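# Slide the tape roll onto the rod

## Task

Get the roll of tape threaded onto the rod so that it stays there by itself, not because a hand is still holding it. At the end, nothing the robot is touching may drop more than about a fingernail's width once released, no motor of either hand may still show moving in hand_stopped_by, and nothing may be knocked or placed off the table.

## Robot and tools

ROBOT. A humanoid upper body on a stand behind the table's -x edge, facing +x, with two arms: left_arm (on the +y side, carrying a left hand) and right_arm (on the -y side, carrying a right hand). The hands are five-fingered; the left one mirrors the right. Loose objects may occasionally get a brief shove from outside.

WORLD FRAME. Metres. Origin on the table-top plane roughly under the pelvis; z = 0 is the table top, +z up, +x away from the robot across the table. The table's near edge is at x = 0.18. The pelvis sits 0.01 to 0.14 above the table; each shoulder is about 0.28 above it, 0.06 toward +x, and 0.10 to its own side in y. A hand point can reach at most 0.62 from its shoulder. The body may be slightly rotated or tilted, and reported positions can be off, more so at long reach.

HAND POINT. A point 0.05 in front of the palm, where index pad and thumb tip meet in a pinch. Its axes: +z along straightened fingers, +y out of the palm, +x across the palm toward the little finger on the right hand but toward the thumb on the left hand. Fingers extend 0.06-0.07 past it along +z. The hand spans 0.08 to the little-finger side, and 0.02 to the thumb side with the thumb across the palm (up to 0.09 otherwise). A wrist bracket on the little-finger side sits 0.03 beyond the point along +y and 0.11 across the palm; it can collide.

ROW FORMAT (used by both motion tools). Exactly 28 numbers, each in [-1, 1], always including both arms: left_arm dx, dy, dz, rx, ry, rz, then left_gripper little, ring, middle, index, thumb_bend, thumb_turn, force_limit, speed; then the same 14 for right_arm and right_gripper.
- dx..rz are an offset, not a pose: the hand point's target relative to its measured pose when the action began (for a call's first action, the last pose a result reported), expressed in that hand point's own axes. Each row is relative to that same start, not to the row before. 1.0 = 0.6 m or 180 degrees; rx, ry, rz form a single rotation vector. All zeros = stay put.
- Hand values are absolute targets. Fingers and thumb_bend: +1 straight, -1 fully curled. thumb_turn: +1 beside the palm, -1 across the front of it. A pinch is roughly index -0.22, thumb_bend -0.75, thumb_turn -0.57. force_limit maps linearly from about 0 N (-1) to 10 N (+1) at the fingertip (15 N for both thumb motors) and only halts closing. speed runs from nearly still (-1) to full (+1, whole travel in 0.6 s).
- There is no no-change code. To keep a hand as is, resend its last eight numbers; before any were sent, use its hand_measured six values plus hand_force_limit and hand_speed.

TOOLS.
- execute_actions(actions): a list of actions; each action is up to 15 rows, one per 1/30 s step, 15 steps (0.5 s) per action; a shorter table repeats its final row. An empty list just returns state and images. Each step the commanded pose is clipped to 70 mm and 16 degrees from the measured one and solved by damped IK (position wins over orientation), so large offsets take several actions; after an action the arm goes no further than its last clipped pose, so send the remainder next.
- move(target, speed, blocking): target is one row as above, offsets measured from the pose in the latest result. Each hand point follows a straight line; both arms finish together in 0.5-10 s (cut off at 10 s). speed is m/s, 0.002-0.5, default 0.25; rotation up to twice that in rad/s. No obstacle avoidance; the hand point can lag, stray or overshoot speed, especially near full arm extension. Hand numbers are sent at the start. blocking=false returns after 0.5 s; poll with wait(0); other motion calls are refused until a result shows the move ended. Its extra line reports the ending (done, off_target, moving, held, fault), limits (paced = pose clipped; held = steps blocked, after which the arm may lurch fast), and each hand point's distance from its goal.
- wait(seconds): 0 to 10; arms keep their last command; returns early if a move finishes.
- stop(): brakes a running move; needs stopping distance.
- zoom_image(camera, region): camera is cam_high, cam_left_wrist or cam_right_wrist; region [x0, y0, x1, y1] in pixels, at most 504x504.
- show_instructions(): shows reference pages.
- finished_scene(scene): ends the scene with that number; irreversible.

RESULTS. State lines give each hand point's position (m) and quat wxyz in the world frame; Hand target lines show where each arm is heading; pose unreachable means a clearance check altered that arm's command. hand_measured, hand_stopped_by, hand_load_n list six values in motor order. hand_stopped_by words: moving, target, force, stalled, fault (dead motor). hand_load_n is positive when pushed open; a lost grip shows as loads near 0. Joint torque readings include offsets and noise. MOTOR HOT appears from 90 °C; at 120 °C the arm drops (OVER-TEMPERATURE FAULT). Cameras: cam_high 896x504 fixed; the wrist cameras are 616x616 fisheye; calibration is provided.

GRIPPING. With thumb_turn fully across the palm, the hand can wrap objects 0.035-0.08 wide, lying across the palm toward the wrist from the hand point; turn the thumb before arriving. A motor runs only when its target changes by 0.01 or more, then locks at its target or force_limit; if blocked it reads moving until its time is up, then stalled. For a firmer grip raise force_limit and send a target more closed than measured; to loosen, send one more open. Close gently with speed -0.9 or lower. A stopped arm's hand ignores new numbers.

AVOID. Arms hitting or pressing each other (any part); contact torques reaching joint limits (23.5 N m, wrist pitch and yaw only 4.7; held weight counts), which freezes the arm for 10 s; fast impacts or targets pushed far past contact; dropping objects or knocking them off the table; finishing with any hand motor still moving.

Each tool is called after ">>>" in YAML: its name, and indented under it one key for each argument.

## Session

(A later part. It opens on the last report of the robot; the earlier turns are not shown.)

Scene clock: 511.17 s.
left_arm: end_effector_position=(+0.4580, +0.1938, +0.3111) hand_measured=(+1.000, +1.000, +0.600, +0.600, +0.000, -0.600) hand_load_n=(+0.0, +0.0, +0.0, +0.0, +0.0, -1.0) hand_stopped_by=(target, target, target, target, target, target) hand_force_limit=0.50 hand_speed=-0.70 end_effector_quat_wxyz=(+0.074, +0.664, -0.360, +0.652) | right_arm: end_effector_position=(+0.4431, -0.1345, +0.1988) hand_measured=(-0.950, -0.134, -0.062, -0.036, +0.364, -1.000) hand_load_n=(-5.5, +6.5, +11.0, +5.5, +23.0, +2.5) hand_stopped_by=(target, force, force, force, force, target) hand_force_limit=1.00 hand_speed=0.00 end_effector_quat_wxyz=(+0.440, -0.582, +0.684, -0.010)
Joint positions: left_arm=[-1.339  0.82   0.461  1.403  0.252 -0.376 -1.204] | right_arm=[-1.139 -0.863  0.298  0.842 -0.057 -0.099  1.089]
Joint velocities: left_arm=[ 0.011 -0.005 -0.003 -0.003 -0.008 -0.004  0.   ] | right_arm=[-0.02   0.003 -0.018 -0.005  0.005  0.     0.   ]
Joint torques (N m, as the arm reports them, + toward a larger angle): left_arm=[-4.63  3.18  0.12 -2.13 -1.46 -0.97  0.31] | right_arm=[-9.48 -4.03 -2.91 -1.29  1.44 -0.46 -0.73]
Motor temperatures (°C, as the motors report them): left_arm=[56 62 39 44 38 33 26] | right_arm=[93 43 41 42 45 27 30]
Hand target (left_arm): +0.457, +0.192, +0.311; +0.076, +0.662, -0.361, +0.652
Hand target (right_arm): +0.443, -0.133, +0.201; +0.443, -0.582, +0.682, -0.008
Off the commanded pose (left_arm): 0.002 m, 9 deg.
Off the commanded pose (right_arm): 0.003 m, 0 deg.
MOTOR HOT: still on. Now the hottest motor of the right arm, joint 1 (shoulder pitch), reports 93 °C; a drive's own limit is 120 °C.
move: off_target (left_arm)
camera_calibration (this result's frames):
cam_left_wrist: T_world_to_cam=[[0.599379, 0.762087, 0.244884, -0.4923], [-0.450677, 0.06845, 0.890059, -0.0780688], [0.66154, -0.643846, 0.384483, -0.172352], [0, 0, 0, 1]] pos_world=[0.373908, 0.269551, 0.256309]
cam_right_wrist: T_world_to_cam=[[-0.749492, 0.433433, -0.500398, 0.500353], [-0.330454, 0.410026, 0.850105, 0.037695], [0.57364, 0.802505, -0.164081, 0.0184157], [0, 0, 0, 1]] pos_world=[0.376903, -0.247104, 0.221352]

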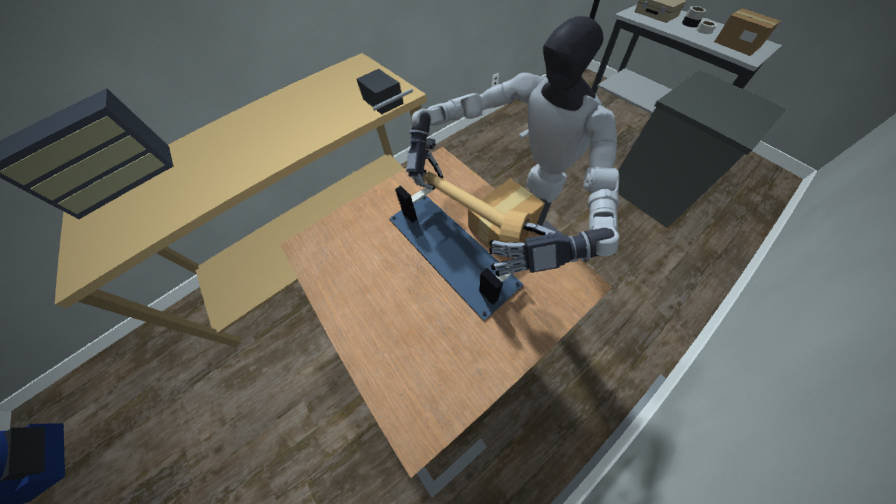

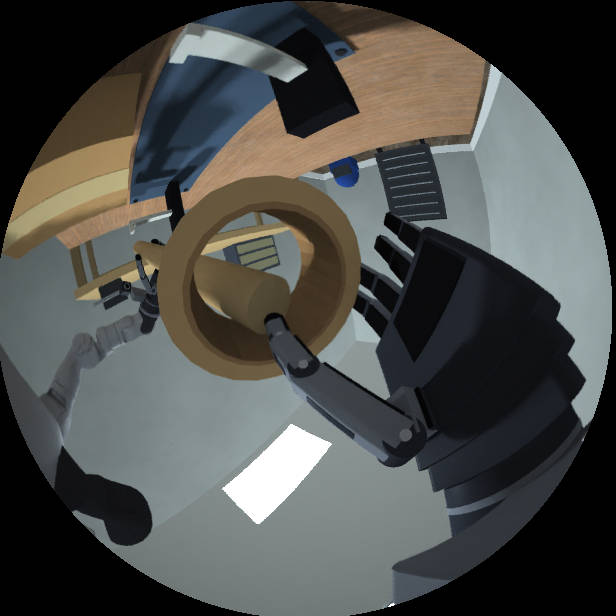

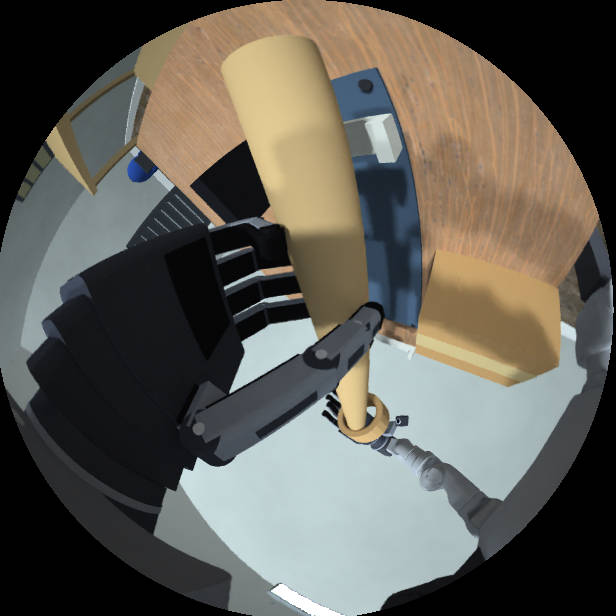

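>>> move:
  target: [0.05,-0.01,0,0,0,0,1,1,0.6,0.6,0.0,-0.6,0.5,-0.7,0,0,0,0,0,0,-0.95,-0.95,-0.95,-0.95,-0.95,-1,1,0]
  speed: 0.04

>>> move:
  target: [0,0.07,0.035,0,0,0,1,1,0.6,0.6,0.0,-0.6,0.5,-0.7,0,0,0,0,0,0,-0.95,-0.95,-0.95,-0.95,-0.95,-1,1,0]
  speed: 0.04

>>> zoom_image:
  camera: "cam_high"
  region: [400,150,630,290]

Scene clock: 517.83 s.
left_arm: end_effector_position=(+0.4595, +0.1849, +0.3408) hand_measured=(+1.000, +1.000, +0.600, +0.600, +0.000, -0.600) hand_load_n=(+0.0, +0.0, +0.0, +0.0, +0.0, -1.5) hand_stopped_by=(target, target, target, target, target, target) hand_force_limit=0.50 hand_speed=-0.70 end_effector_quat_wxyz=(+0.085, +0.657, -0.370, +0.651) | right_arm: end_effector_position=(+0.4430, -0.1345, +0.1987) hand_measured=(-0.950, -0.134, -0.062, -0.036, +0.364, -1.000) hand_load_n=(-4.5, +6.5, +11.0, +5.5, +23.0, +2.5) hand_stopped_by=(target, force, force, force, force, target) hand_force_limit=1.00 hand_speed=0.00 end_effector_quat_wxyz=(+0.440, -0.582, +0.684, -0.010)
Joint positions: left_arm=[-1.441  0.835  0.416  1.397  0.252 -0.292 -1.238] | right_arm=[-1.139 -0.863  0.298  0.842 -0.057 -0.099  1.089]
Joint velocities: left_arm=[ 0.    -0.005 -0.014 -0.02   0.003  0.015 -0.004] | right_arm=[-0.002  0.015  0.015 -0.012 -0.008  0.     0.   ]
Joint torques (N m, as the arm reports them, + toward a larger angle): left_arm=[-4.91  3.28  0.19 -2.36 -1.52 -0.69  0.32] | right_arm=[-9.54 -4.28 -2.33 -1.22  1.45 -0.51 -0.65]
Motor temperatures (°C, as the motors report them): left_arm=[57 61 39 44 38 33 26] | right_arm=[93 43 41 42 45 27 30]
Hand target (left_arm): +0.459, +0.185, +0.341; +0.085, +0.658, -0.371, +0.650
Hand target (right_arm): +0.443, -0.134, +0.199; +0.440, -0.582, +0.684, -0.010
Off the commanded pose (left_arm): 0.002 m, 2 deg.
Off the commanded pose (right_arm): 0.000 m, 0 deg.
MOTOR HOT: still on. Now the hottest motor of the right arm, joint 1 (shoulder pitch), reports 93 °C; a drive's own limit is 120 °C.
move: done
camera_calibration (this result's frames):
cam_left_wrist: T_world_to_cam=[[0.623832, 0.742239, 0.244774, -0.501192], [-0.449449, 0.084478, 0.889303, -0.106473], [0.639397, -0.664789, 0.386299, -0.17708], [0, 0, 0, 1]] pos_world=[0.37803, 0.263278, 0.285771]
cam_right_wrist: T_world_to_cam=[[-0.749554, 0.433275, -0.500442, 0.500338], [-0.330373, 0.410259, 0.850024, 0.0377636], [0.573605, 0.802471, -0.164369, 0.0185001], [0, 0, 0, 1]] pos_world=[0.376894, -0.247122, 0.221331]

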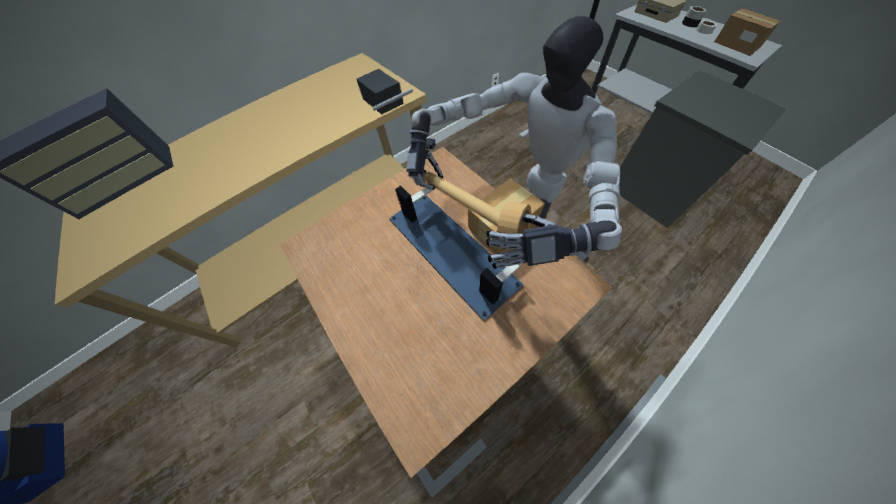

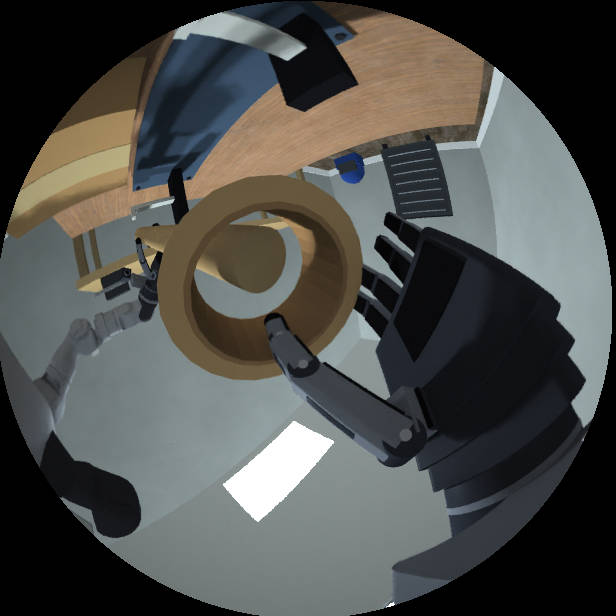

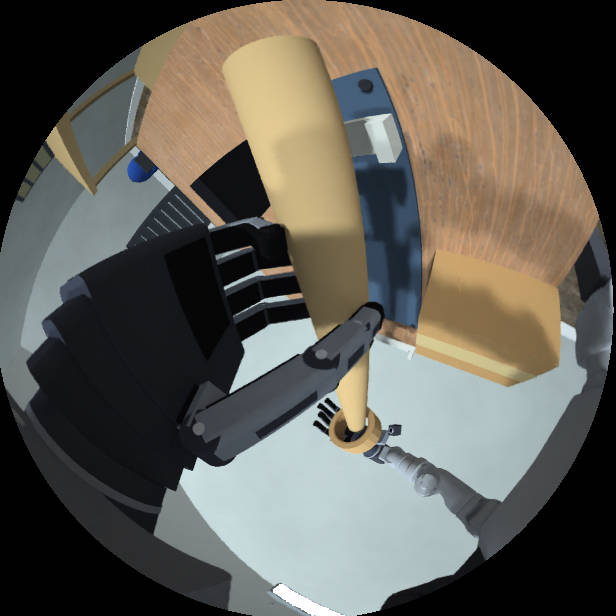

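Scene clock: 519.57 s.
left_arm: end_effector_position=(+0.4488, +0.1468, +0.3223) hand_measured=(+1.000, +1.000, +0.600, +0.600, +0.000, -0.600) hand_load_n=(+0.0, +0.0, +0.0, +0.0, -0.5, -2.0) hand_stopped_by=(target, target, target, target, target, target) hand_force_limit=0.50 hand_speed=-0.70 end_effector_quat_wxyz=(+0.087, +0.658, -0.366, +0.652) | right_arm: end_effector_position=(+0.4428, -0.1344, +0.1987) hand_measured=(-0.950, -0.134, -0.062, -0.036, +0.364, -1.000) hand_load_n=(-3.5, +7.0, +10.5, +4.0, +23.5, +1.5) hand_stopped_by=(target, force, force, force, force, target) hand_force_limit=1.00 hand_speed=0.00 end_effector_quat_wxyz=(+0.440, -0.583, +0.683, -0.009)
Joint positions: left_arm=[-1.058  0.601  0.456  0.55   0.179  0.165 -1.209] | right_arm=[-1.139 -0.863  0.298  0.842 -0.057 -0.1    1.09 ]
Joint velocities: left_arm=[-0.012  0.015  0.002 -0.005  0.012  0.005  0.003] | right_arm=[ 0.008 -0.006 -0.008 -0.003  0.018  0.     0.   ]
Joint torques (N m, as the arm reports them, + toward a larger angle): left_arm=[-4.66  3.33  0.37 -2.31 -1.05 -0.73  0.43] | right_arm=[-9.05 -4.53 -2.51 -1.53  1.26 -0.36 -0.71]
Motor temperatures (°C, as the motors report them): left_arm=[57 61 39 44 38 33 26] | right_arm=[93 43 41 42 45 27 30]
Hand target (left_arm): +0.449, +0.146, +0.321; +0.087, +0.659, -0.366, +0.651
Hand target (right_arm): +0.443, -0.135, +0.199; +0.440, -0.582, +0.684, -0.010
Off the commanded pose (left_arm): 0.005 m, 1 deg.
Off the commanded pose (right_arm): 0.000 m, 0 deg.
MOTOR HOT: still on. Now the hottest motor of the right arm, joint 1 (shoulder pitch), reports 93 °C; a drive's own limit is 120 °C.
move: off_target (left_arm)
camera_calibration (this result's frames):
cam_left_wrist: T_world_to_cam=[[0.621071, 0.747007, 0.237172, -0.458806], [-0.44848, 0.090557, 0.889193, -0.0929044], [0.642756, -0.658619, 0.39126, -0.192433], [0, 0, 0, 1]] pos_world=[0.366973, 0.224404, 0.266717]
cam_right_wrist: T_world_to_cam=[[-0.750158, 0.431975, -0.50066, 0.500272], [-0.331109, 0.409999, 0.849864, 0.0379665], [0.57239, 0.803305, -0.164533, 0.0192031], [0, 0, 0, 1]] pos_world=[0.376863, -0.247097, 0.22136]

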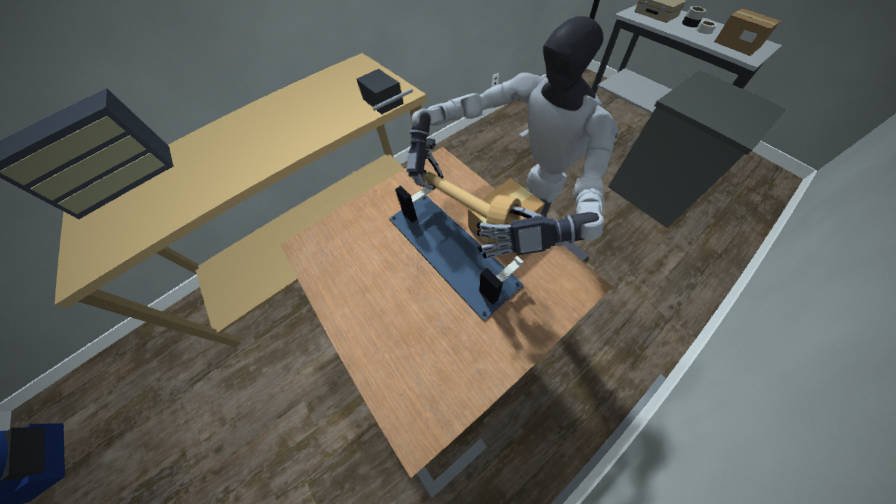

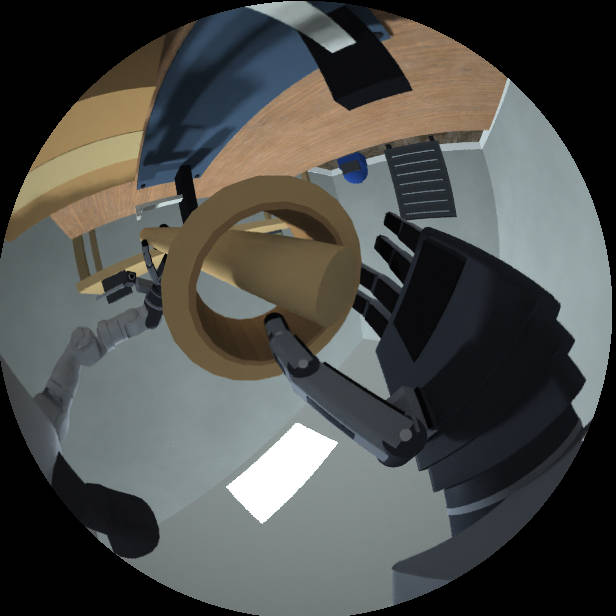

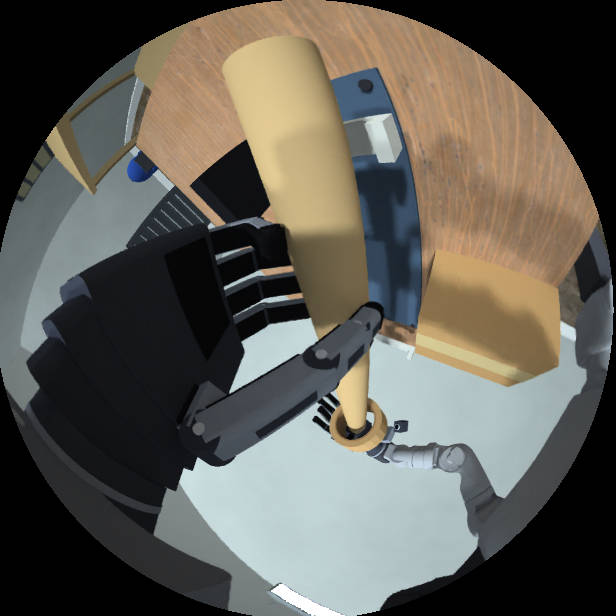

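Region (400, 150, 630, 290) of cam_high's 896x504 image, scaled by 2.191, with more detail than that image has; it fills the top 307 rows of this view, and the rest is white.

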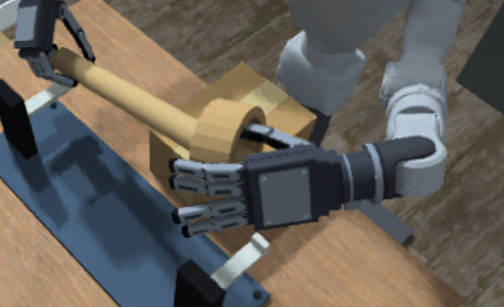

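>>> move:
  target: [-0.025,-0.01,0,0,0,0,1,1,0.6,0.6,0.0,-0.6,0.5,-0.7,0,0,0,0,0,0,-0.95,-0.95,-0.95,-0.95,-0.95,-1,1,0]
  speed: 0.03

>>> move:
  target: [0,-0.14,-0.07,0,0,0,1,1,0.6,0.6,0.0,-0.6,0.5,-0.7,0,0,0,0,0,0,-0.95,-0.95,-0.95,-0.95,-0.95,-1,1,0]
  speed: 0.04

Scene clock: 526.13 s.
left_arm: end_effector_position=(+0.4536, +0.1541, +0.3115) hand_measured=(+1.000, +1.000, +0.600, +0.600, +0.000, -0.600) hand_load_n=(+0.0, +0.0, +0.0, +0.0, +0.5, -1.0) hand_stopped_by=(target, target, target, target, target, target) hand_force_limit=0.50 hand_speed=-0.70 end_effector_quat_wxyz=(+0.089, +0.656, -0.369, +0.653) | right_arm: end_effector_position=(+0.4425, -0.1348, +0.1976) hand_measured=(-0.950, -0.134, -0.062, -0.036, +0.364, -1.000) hand_load_n=(-6.5, +6.5, +11.5, +6.5, +22.5, +3.0) hand_stopped_by=(target, force, force, force, force, target) hand_force_limit=1.00 hand_speed=0.00 end_effector_quat_wxyz=(+0.437, -0.584, +0.684, -0.010)
Joint positions: left_arm=[-1.092  0.624  0.461  0.727  0.179  0.021 -1.206] | right_arm=[-1.138 -0.863  0.3    0.842 -0.06  -0.101  1.091]
Joint velocities: left_arm=[-0.011  0.    -0.011  0.012 -0.006 -0.01   0.   ] | right_arm=[ 0.012  0.006 -0.003 -0.002 -0.006  0.     0.   ]
Joint torques (N m, as the arm reports them, + toward a larger angle): left_arm=[-4.79  3.86  0.62 -1.9  -1.17 -0.93  0.5 ] | right_arm=[-9.08 -4.79 -2.56 -1.27  1.25 -0.42 -0.66]
Motor temperatures (°C, as the motors report them): left_arm=[58 61 39 45 38 32 26] | right_arm=[93 43 41 42 45 27 30]
Hand target (left_arm): +0.454, +0.157, +0.311; +0.086, +0.658, -0.366, +0.653
Hand target (right_arm): +0.443, -0.134, +0.199; +0.440, -0.583, +0.683, -0.009
Off the commanded pose (left_arm): 0.003 m, 0 deg.
Off the commanded pose (right_arm): 0.001 m, 0 deg.
MOTOR HOT: still on. Now the hottest motor of the right arm, joint 1 (shoulder pitch), reports 93 °C; a drive's own limit is 120 °C.
move: done
camera_calibration (this result's frames):
cam_left_wrist: T_world_to_cam=[[0.625832, 0.742553, 0.23864, -0.46655], [-0.450102, 0.0939611, 0.88802, -0.0812588], [0.636979, -0.663164, 0.393028, -0.183746], [0, 0, 0, 1]] pos_world=[0.372449, 0.232219, 0.255714]
cam_right_wrist: T_world_to_cam=[[-0.751544, 0.42895, -0.501182, 0.499902], [-0.329653, 0.413871, 0.848552, 0.0391511], [0.571411, 0.80294, -0.169637, 0.0209517], [0, 0, 0, 1]] pos_world=[0.376632, -0.24746, 0.220874]

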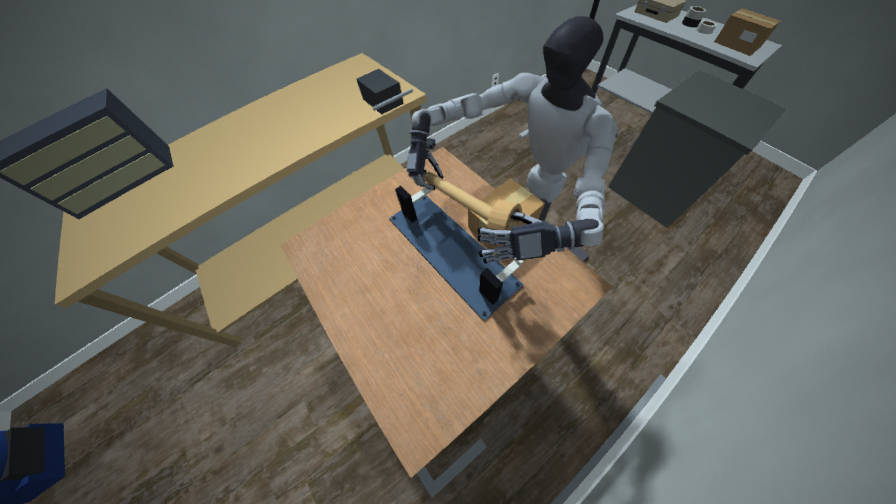

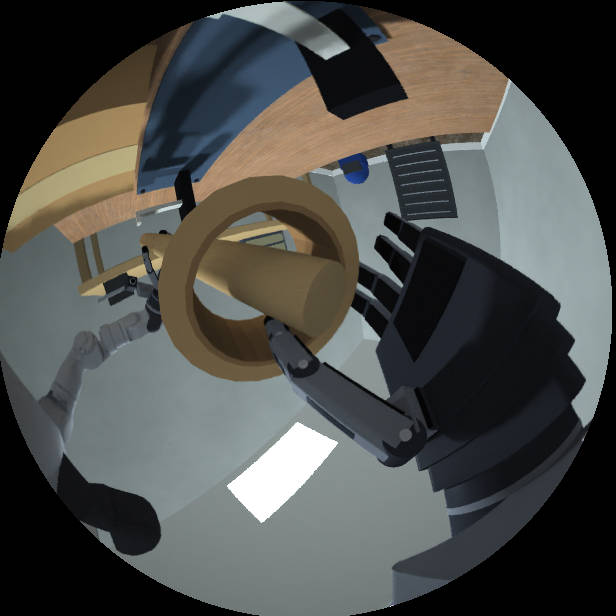

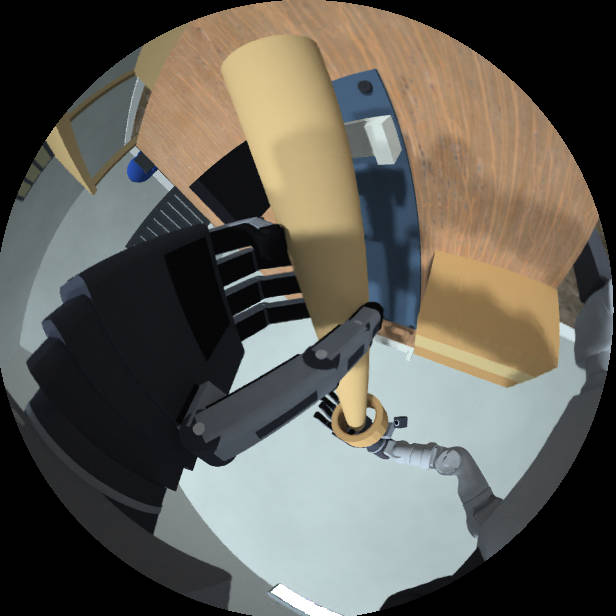

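Scene clock: 528.77 s.
left_arm: end_effector_position=(+0.4730, +0.2345, +0.3507) hand_measured=(+1.000, +1.000, +0.600, +0.600, +0.000, -0.600) hand_load_n=(+0.0, +0.0, +0.0, +0.0, +0.0, -1.5) hand_stopped_by=(target, target, target, target, target, target) hand_force_limit=0.50 hand_speed=-0.70 end_effector_quat_wxyz=(+0.015, +0.687, -0.306, +0.659) | right_arm: end_effector_position=(+0.4426, -0.1350, +0.1974) hand_measured=(-0.950, -0.134, -0.062, -0.036, +0.364, -1.000) hand_load_n=(-4.5, +6.5, +11.0, +5.5, +23.0, +2.5) hand_stopped_by=(target, force, force, force, force, target) hand_force_limit=1.00 hand_speed=0.00 end_effector_quat_wxyz=(+0.437, -0.584, +0.684, -0.011)
Joint positions: left_arm=[-1.438  0.921  0.425  1.403  0.282 -0.247 -1.122] | right_arm=[-1.138 -0.863  0.3    0.842 -0.061 -0.1    1.09 ]
Joint velocities: left_arm=[ 0.     0.002  0.012 -0.003  0.006  0.     0.   ] | right_arm=[-0.02  -0.002  0.003 -0.012  0.003  0.     0.   ]
Joint torques (N m, as the arm reports them, + toward a larger angle): left_arm=[-4.91  3.28  0.45 -2.12 -1.1  -0.83  0.47] | right_arm=[-9.46 -4.8  -2.53 -1.03  1.21 -0.56 -0.6 ]
Motor temperatures (°C, as the motors report them): left_arm=[58 61 39 44 38 32 26] | right_arm=[93 43 41 42 45 27 30]
Hand target (left_arm): +0.473, +0.235, +0.350; +0.015, +0.688, -0.305, +0.658
Hand target (right_arm): +0.442, -0.135, +0.198; +0.437, -0.584, +0.684, -0.010
Off the commanded pose (left_arm): 0.006 m, 12 deg.
Off the commanded pose (right_arm): 0.000 m, 0 deg.
MOTOR HOT: still on. Now the hottest motor of the right arm, joint 1 (shoulder pitch), reports 93 °C; a drive's own limit is 120 °C.
move: off_target (left_arm)
camera_calibration (this result's frames):
cam_left_wrist: T_world_to_cam=[[0.461769, 0.848872, 0.257265, -0.501587], [-0.468203, -0.0130745, 0.883524, -0.0796388], [0.753363, -0.528436, 0.391407, -0.244231], [0, 0, 0, 1]] pos_world=[0.378324, 0.295681, 0.294998]
cam_right_wrist: T_world_to_cam=[[-0.751088, 0.429905, -0.501048, 0.499944], [-0.328622, 0.414785, 0.848505, 0.0391003], [0.572603, 0.801958, -0.170263, 0.0204683], [0, 0, 0, 1]] pos_world=[0.376631, -0.247561, 0.220804]

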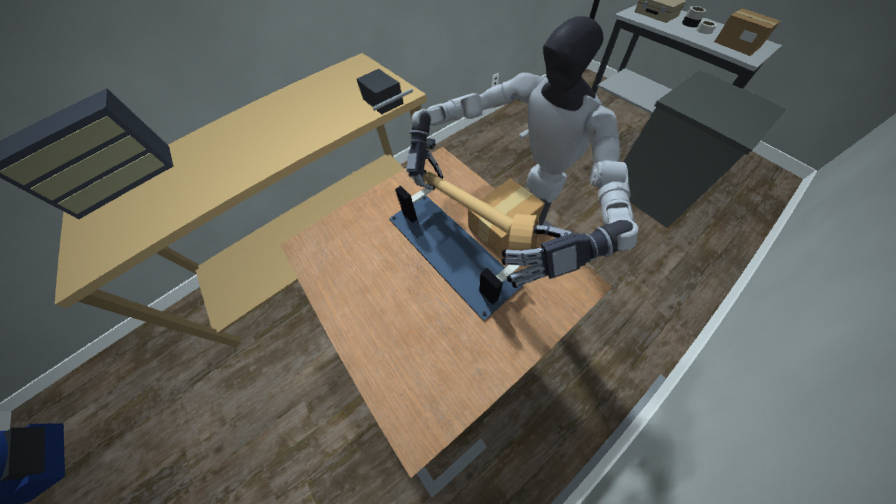

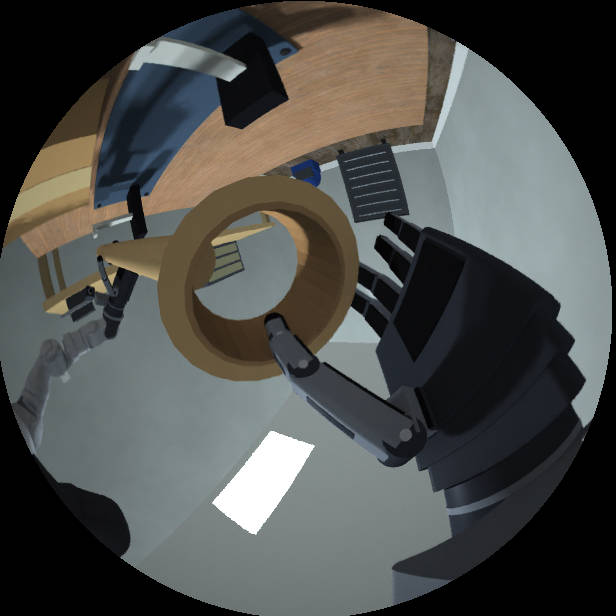

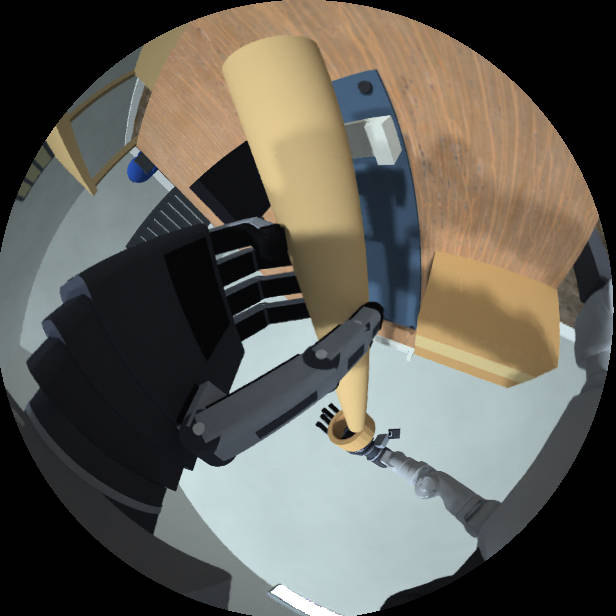

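>>> move:
  target: [0.025,0.17,0.04,0,0,0,1,1,0.6,0.6,0.0,-0.6,0.5,-0.7,0,0,0,0,0,0,-0.95,-0.95,-0.95,-0.95,-0.95,-1,1,0]
  speed: 0.05

>>> zoom_image:
  camera: "cam_high"
  region: [400,150,630,290]

Scene clock: 537.97 s.
left_arm: end_effector_position=(+0.4480, +0.1366, +0.3203) hand_measured=(+1.000, +1.000, +0.600, +0.600, +0.000, -0.600) hand_load_n=(+0.0, +0.0, +0.0, +0.0, +0.0, -1.5) hand_stopped_by=(target, target, target, target, target, target) hand_force_limit=0.50 hand_speed=-0.70 end_effector_quat_wxyz=(+0.142, +0.613, -0.412, +0.659) | right_arm: end_effector_position=(+0.4426, -0.1351, +0.1974) hand_measured=(-0.950, -0.134, -0.062, -0.036, +0.364, -1.000) hand_load_n=(-4.5, +6.5, +11.0, +5.5, +23.0, +2.5) hand_stopped_by=(target, force, force, force, force, target) hand_force_limit=1.00 hand_speed=0.00 end_effector_quat_wxyz=(+0.437, -0.584, +0.684, -0.011)
Joint positions: left_arm=[-1.39   0.71   0.425  1.403  0.195 -0.411 -1.279] | right_arm=[-1.138 -0.863  0.3    0.842 -0.061 -0.1    1.09 ]
Joint velocities: left_arm=[ 0.017  0.003  0.017 -0.011 -0.018 -0.012  0.   ] | right_arm=[-0.005  0.002 -0.003  0.005  0.     0.     0.   ]
Joint torques (N m, as the arm reports them, + toward a larger angle): left_arm=[-5.04  3.07  0.33 -2.19 -1.7  -0.92  0.38] | right_arm=[-9.64 -4.27 -2.52 -1.47  1.6  -0.42 -0.69]
Motor temperatures (°C, as the motors report them): left_arm=[59 61 39 44 38 32 26] | right_arm=[94 44 41 42 45 27 30]
Hand target (left_arm): +0.448, +0.137, +0.321; +0.142, +0.611, -0.412, +0.661
Hand target (right_arm): +0.443, -0.135, +0.197; +0.437, -0.584, +0.684, -0.011
Off the commanded pose (left_arm): 0.002 m, 21 deg; orientation clipped at the last step of the last action.
Off the commanded pose (right_arm): 0.000 m, 0 deg.
MOTOR HOT: still on. Now the hottest motor of the right arm, joint 1 (shoulder pitch), reports 94 °C; a drive's own limit is 120 °C.
move: off_target (left_arm); limits=paced
camera_calibration (this result's frames):
cam_left_wrist: T_world_to_cam=[[0.726798, 0.642317, 0.243297, -0.48525], [-0.457022, 0.187821, 0.869399, -0.0936922], [0.512733, -0.743069, 0.430061, -0.140512], [0, 0, 0, 1]] pos_world=[0.381905, 0.224872, 0.259944]
cam_right_wrist: T_world_to_cam=[[-0.751049, 0.429931, -0.501084, 0.499959], [-0.328607, 0.414854, 0.848477, 0.0391188], [0.572663, 0.801908, -0.170297, 0.0204707], [0, 0, 0, 1]] pos_world=[0.376625, -0.247592, 0.220816]

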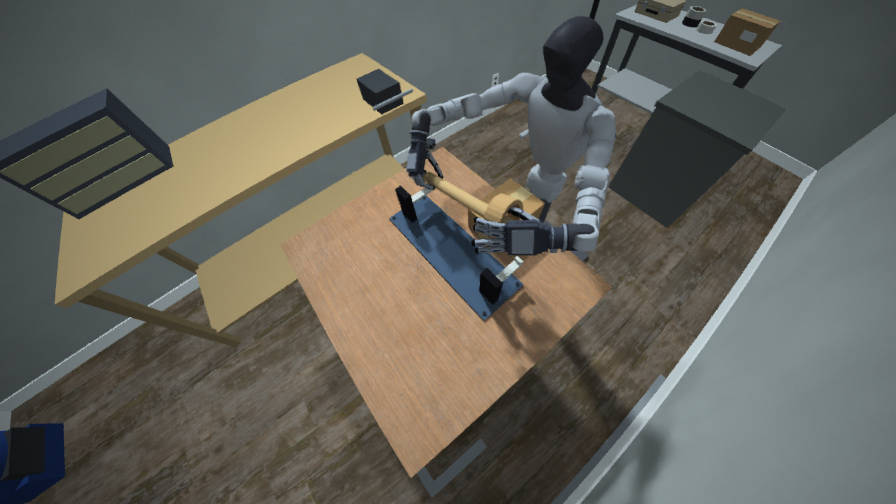

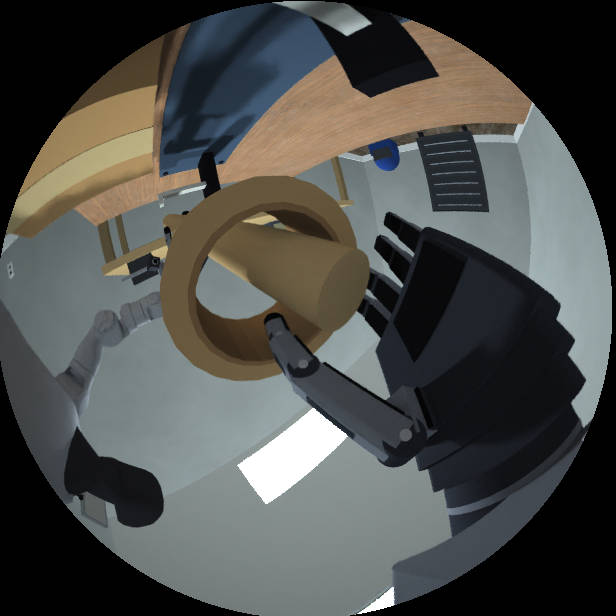

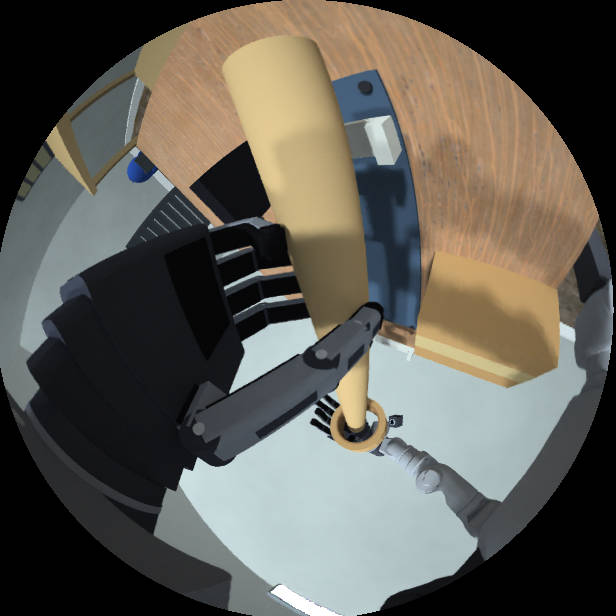

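Region (400, 150, 630, 290) of cam_high's 896x504 image, scaled by 2.191, with more detail than that image has; it fills the top 307 rows of this view, and the rest is white.

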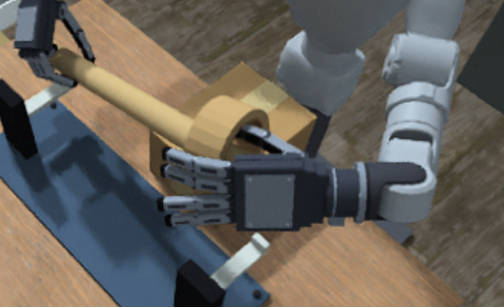

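>>> move:
  target: [-0.053,0.053,-0.022,0,0,0,1,1,0.6,0.6,0.0,-0.6,0.5,-0.7,0,0,0,0,0,0,-0.95,-0.95,-0.95,-0.95,-0.95,-1,1,0]
  speed: 0.03

>>> zoom_image:
  camera: "cam_high"
  region: [400,150,630,290]

Scene clock: 545.73 s.
left_arm: end_effector_position=(+0.4250, +0.1404, +0.2809) hand_measured=(+1.000, +1.000, +0.600, +0.600, -0.002, -0.600) hand_load_n=(+0.0, +0.0, +0.0, +0.0, -1.0, -0.5) hand_stopped_by=(target, target, target, target, target, target) hand_force_limit=0.50 hand_speed=-0.70 end_effector_quat_wxyz=(+0.158, +0.600, -0.421, +0.662) | right_arm: end_effector_position=(+0.4392, -0.1348, +0.1933) hand_measured=(-0.950, -0.134, -0.062, -0.036, +0.364, -1.000) hand_load_n=(-6.5, +6.0, +9.5, +2.5, +25.0, +0.5) hand_stopped_by=(target, force, force, force, force, target) hand_force_limit=1.00 hand_speed=0.00 end_effector_quat_wxyz=(+0.430, -0.592, +0.682, -0.009)
Joint positions: left_arm=[-1.24   0.688  0.443  1.403  0.106 -0.557 -1.339] | right_arm=[-1.134 -0.861  0.303  0.84  -0.07  -0.109  1.101]
Joint velocities: left_arm=[-0.008 -0.014  0.002  0.003  0.012  0.     0.   ] | right_arm=[-0.009  0.    -0.005 -0.002 -0.009  0.     0.   ]
Joint torques (N m, as the arm reports them, + toward a larger angle): left_arm=[-4.44  3.06 -0.04 -1.94 -1.3  -0.87  0.12] | right_arm=[-9.55 -3.91 -3.32 -1.26  1.26  0.11 -1.2 ]
Motor temperatures (°C, as the motors report them): left_arm=[60 61 39 44 38 32 26] | right_arm=[94 44 41 42 45 27 30]
Hand target (left_arm): +0.423, +0.139, +0.281; +0.161, +0.597, -0.424, +0.662
Hand target (right_arm): +0.443, -0.135, +0.197; +0.437, -0.584, +0.684, -0.011
Off the commanded pose (left_arm): 0.004 m, 3 deg.
Off the commanded pose (right_arm): 0.005 m, 1 deg.
MOTOR HOT: still on. Now the hottest motor of the right arm, joint 1 (shoulder pitch), reports 94 °C; a drive's own limit is 120 °C.
move: off_target (left_arm, right_arm)
camera_calibration (this result's frames):
cam_left_wrist: T_world_to_cam=[[0.750827, 0.614727, 0.241596, -0.467231], [-0.456672, 0.218888, 0.862287, -0.0732344], [0.477189, -0.757759, 0.445076, -0.0959907], [0, 0, 0, 1]] pos_world=[0.363172, 0.230512, 0.218754]
cam_right_wrist: T_world_to_cam=[[-0.762571, 0.411523, -0.499134, 0.497371], [-0.326511, 0.421237, 0.846138, 0.0416959], [0.558459, 0.808213, -0.186857, 0.0318402], [0, 0, 0, 1]] pos_world=[0.375113, -0.247977, 0.218923]

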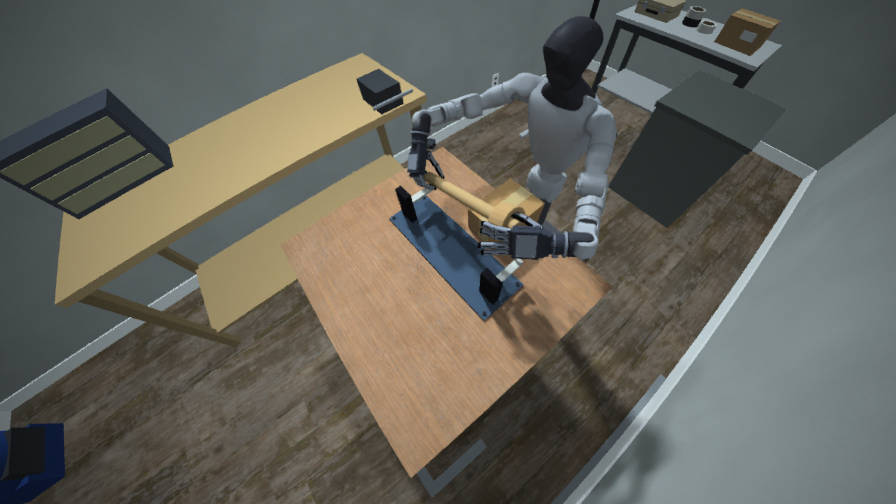

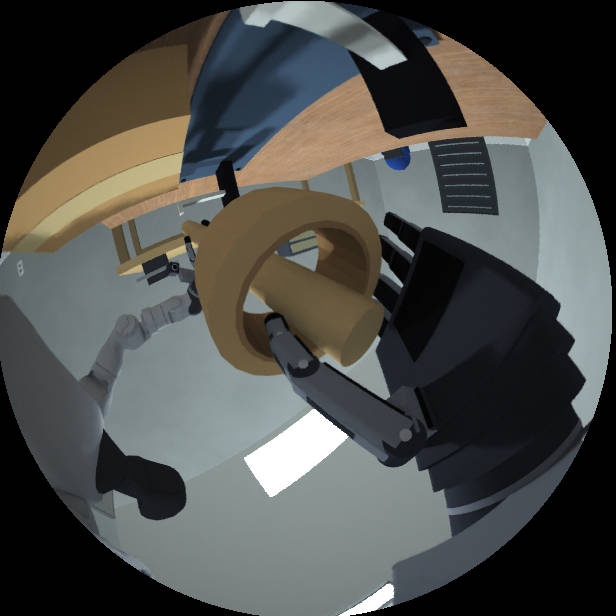

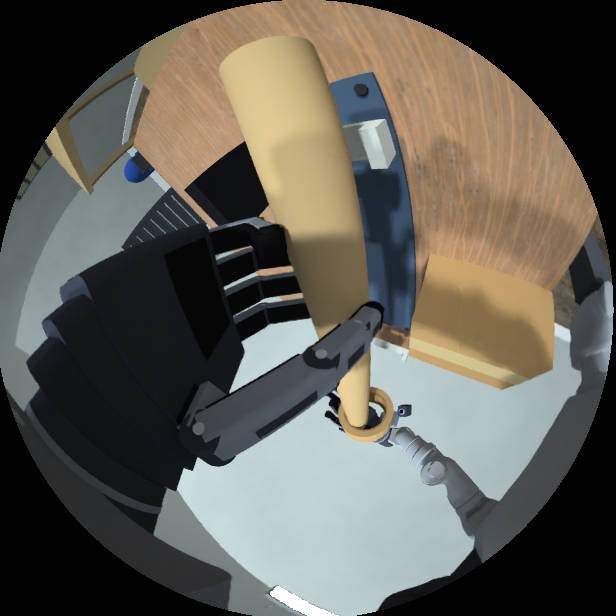

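Region (400, 150, 630, 290) of cam_high's 896x504 image, scaled by 2.191, with more detail than that image has; it fills the top 307 rows of this view, and the rest is white.

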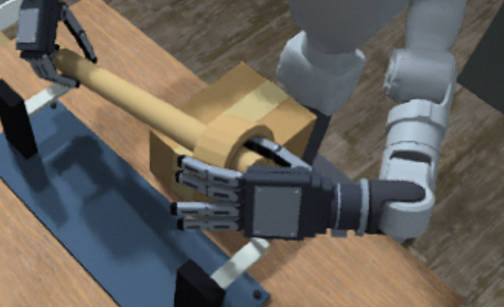

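>>> move:
  target: [0.01,-0.1,-0.095,0,0,0,1,1,0.6,0.6,0.0,-0.6,0.5,-0.7,0,0,0,0,0,0,-0.95,-0.95,-0.95,-0.95,-0.95,-1,1,0]
  speed: 0.03

>>> zoom_image:
  camera: "cam_high"
  region: [400,150,630,290]

Scene clock: 553.93 s.
left_arm: end_effector_position=(+0.4302, +0.2147, +0.3153) hand_measured=(+1.000, +1.000, +0.600, +0.600, +0.000, -0.600) hand_load_n=(+0.0, +0.0, +0.0, +0.0, -0.5, -1.5) hand_stopped_by=(target, target, target, target, target, target) hand_force_limit=0.50 hand_speed=-0.70 end_effector_quat_wxyz=(+0.088, +0.646, -0.365, +0.665) | right_arm: end_effector_position=(+0.4374, -0.1332, +0.1910) hand_measured=(-0.950, -0.134, -0.062, -0.036, +0.364, -1.000) hand_load_n=(-5.0, +6.5, +10.5, +4.5, +23.5, +2.0) hand_stopped_by=(target, force, force, force, force, target) hand_force_limit=1.00 hand_speed=0.00 end_effector_quat_wxyz=(+0.427, -0.596, +0.680, -0.007)
Joint positions: left_arm=[-1.268  0.895  0.458  1.403  0.11  -0.43  -1.328] | right_arm=[-1.132 -0.857  0.306  0.839 -0.074 -0.113  1.105]
Joint velocities: left_arm=[ 0.     0.002  0.006 -0.011 -0.017  0.     0.   ] | right_arm=[ 0.     0.012  0.    -0.002 -0.009  0.     0.   ]
Joint torques (N m, as the arm reports them, + toward a larger angle): left_arm=[-4.53  3.9   0.54 -1.96 -1.08 -0.58  0.43] | right_arm=[-9.64 -4.38 -2.96 -1.43  0.89 -0.24 -0.86]
Motor temperatures (°C, as the motors report them): left_arm=[60 61 39 44 38 32 26] | right_arm=[95 44 41 42 46 27 31]
Hand target (left_arm): +0.430, +0.216, +0.315; +0.087, +0.647, -0.364, +0.664
Hand target (right_arm): +0.439, -0.135, +0.193; +0.430, -0.592, +0.682, -0.009
Off the commanded pose (left_arm): 0.004 m, 12 deg.
Off the commanded pose (right_arm): 0.003 m, 1 deg.
MOTOR HOT: still on. Now the hottest motor of the right arm, joint 1 (shoulder pitch), reports 95 °C; a drive's own limit is 120 °C.
move: off_target (left_arm)
camera_calibration (this result's frames):
cam_left_wrist: T_world_to_cam=[[0.618049, 0.74636, 0.246906, -0.497966], [-0.476241, 0.105584, 0.872952, -0.087324], [0.625467, -0.657114, 0.420704, -0.13519], [0, 0, 0, 1]] pos_world=[0.350737, 0.292047, 0.256055]
cam_right_wrist: T_world_to_cam=[[-0.769415, 0.40203, -0.496359, 0.4954], [-0.325545, 0.421766, 0.846247, 0.0420912], [0.549564, 0.812702, -0.193634, 0.0369385], [0, 0, 0, 1]] pos_world=[0.374571, -0.246938, 0.217429]

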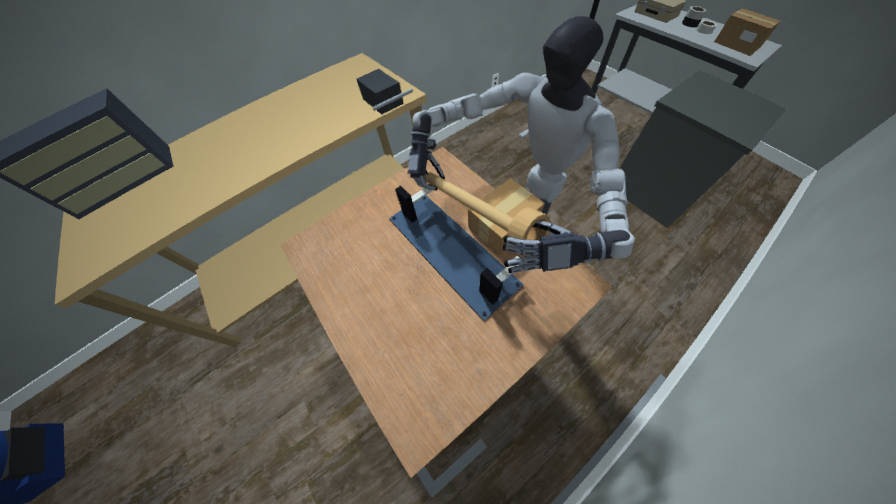

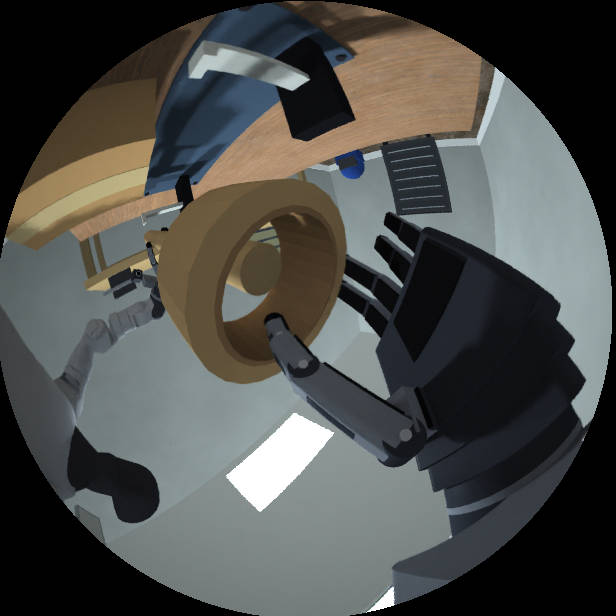

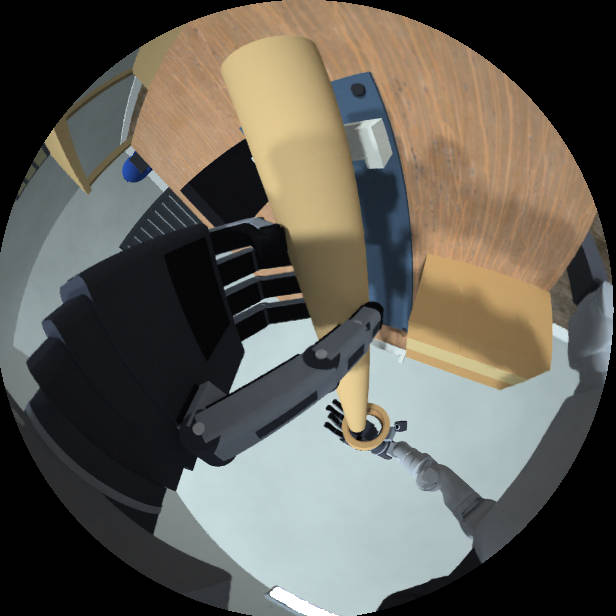

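Region (400, 150, 630, 290) of cam_high's 896x504 image, scaled by 2.191, with more detail than that image has; it fills the top 307 rows of this view, and the rest is white.

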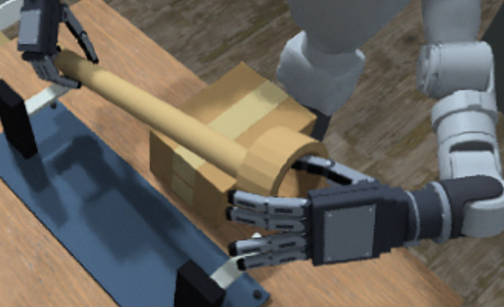

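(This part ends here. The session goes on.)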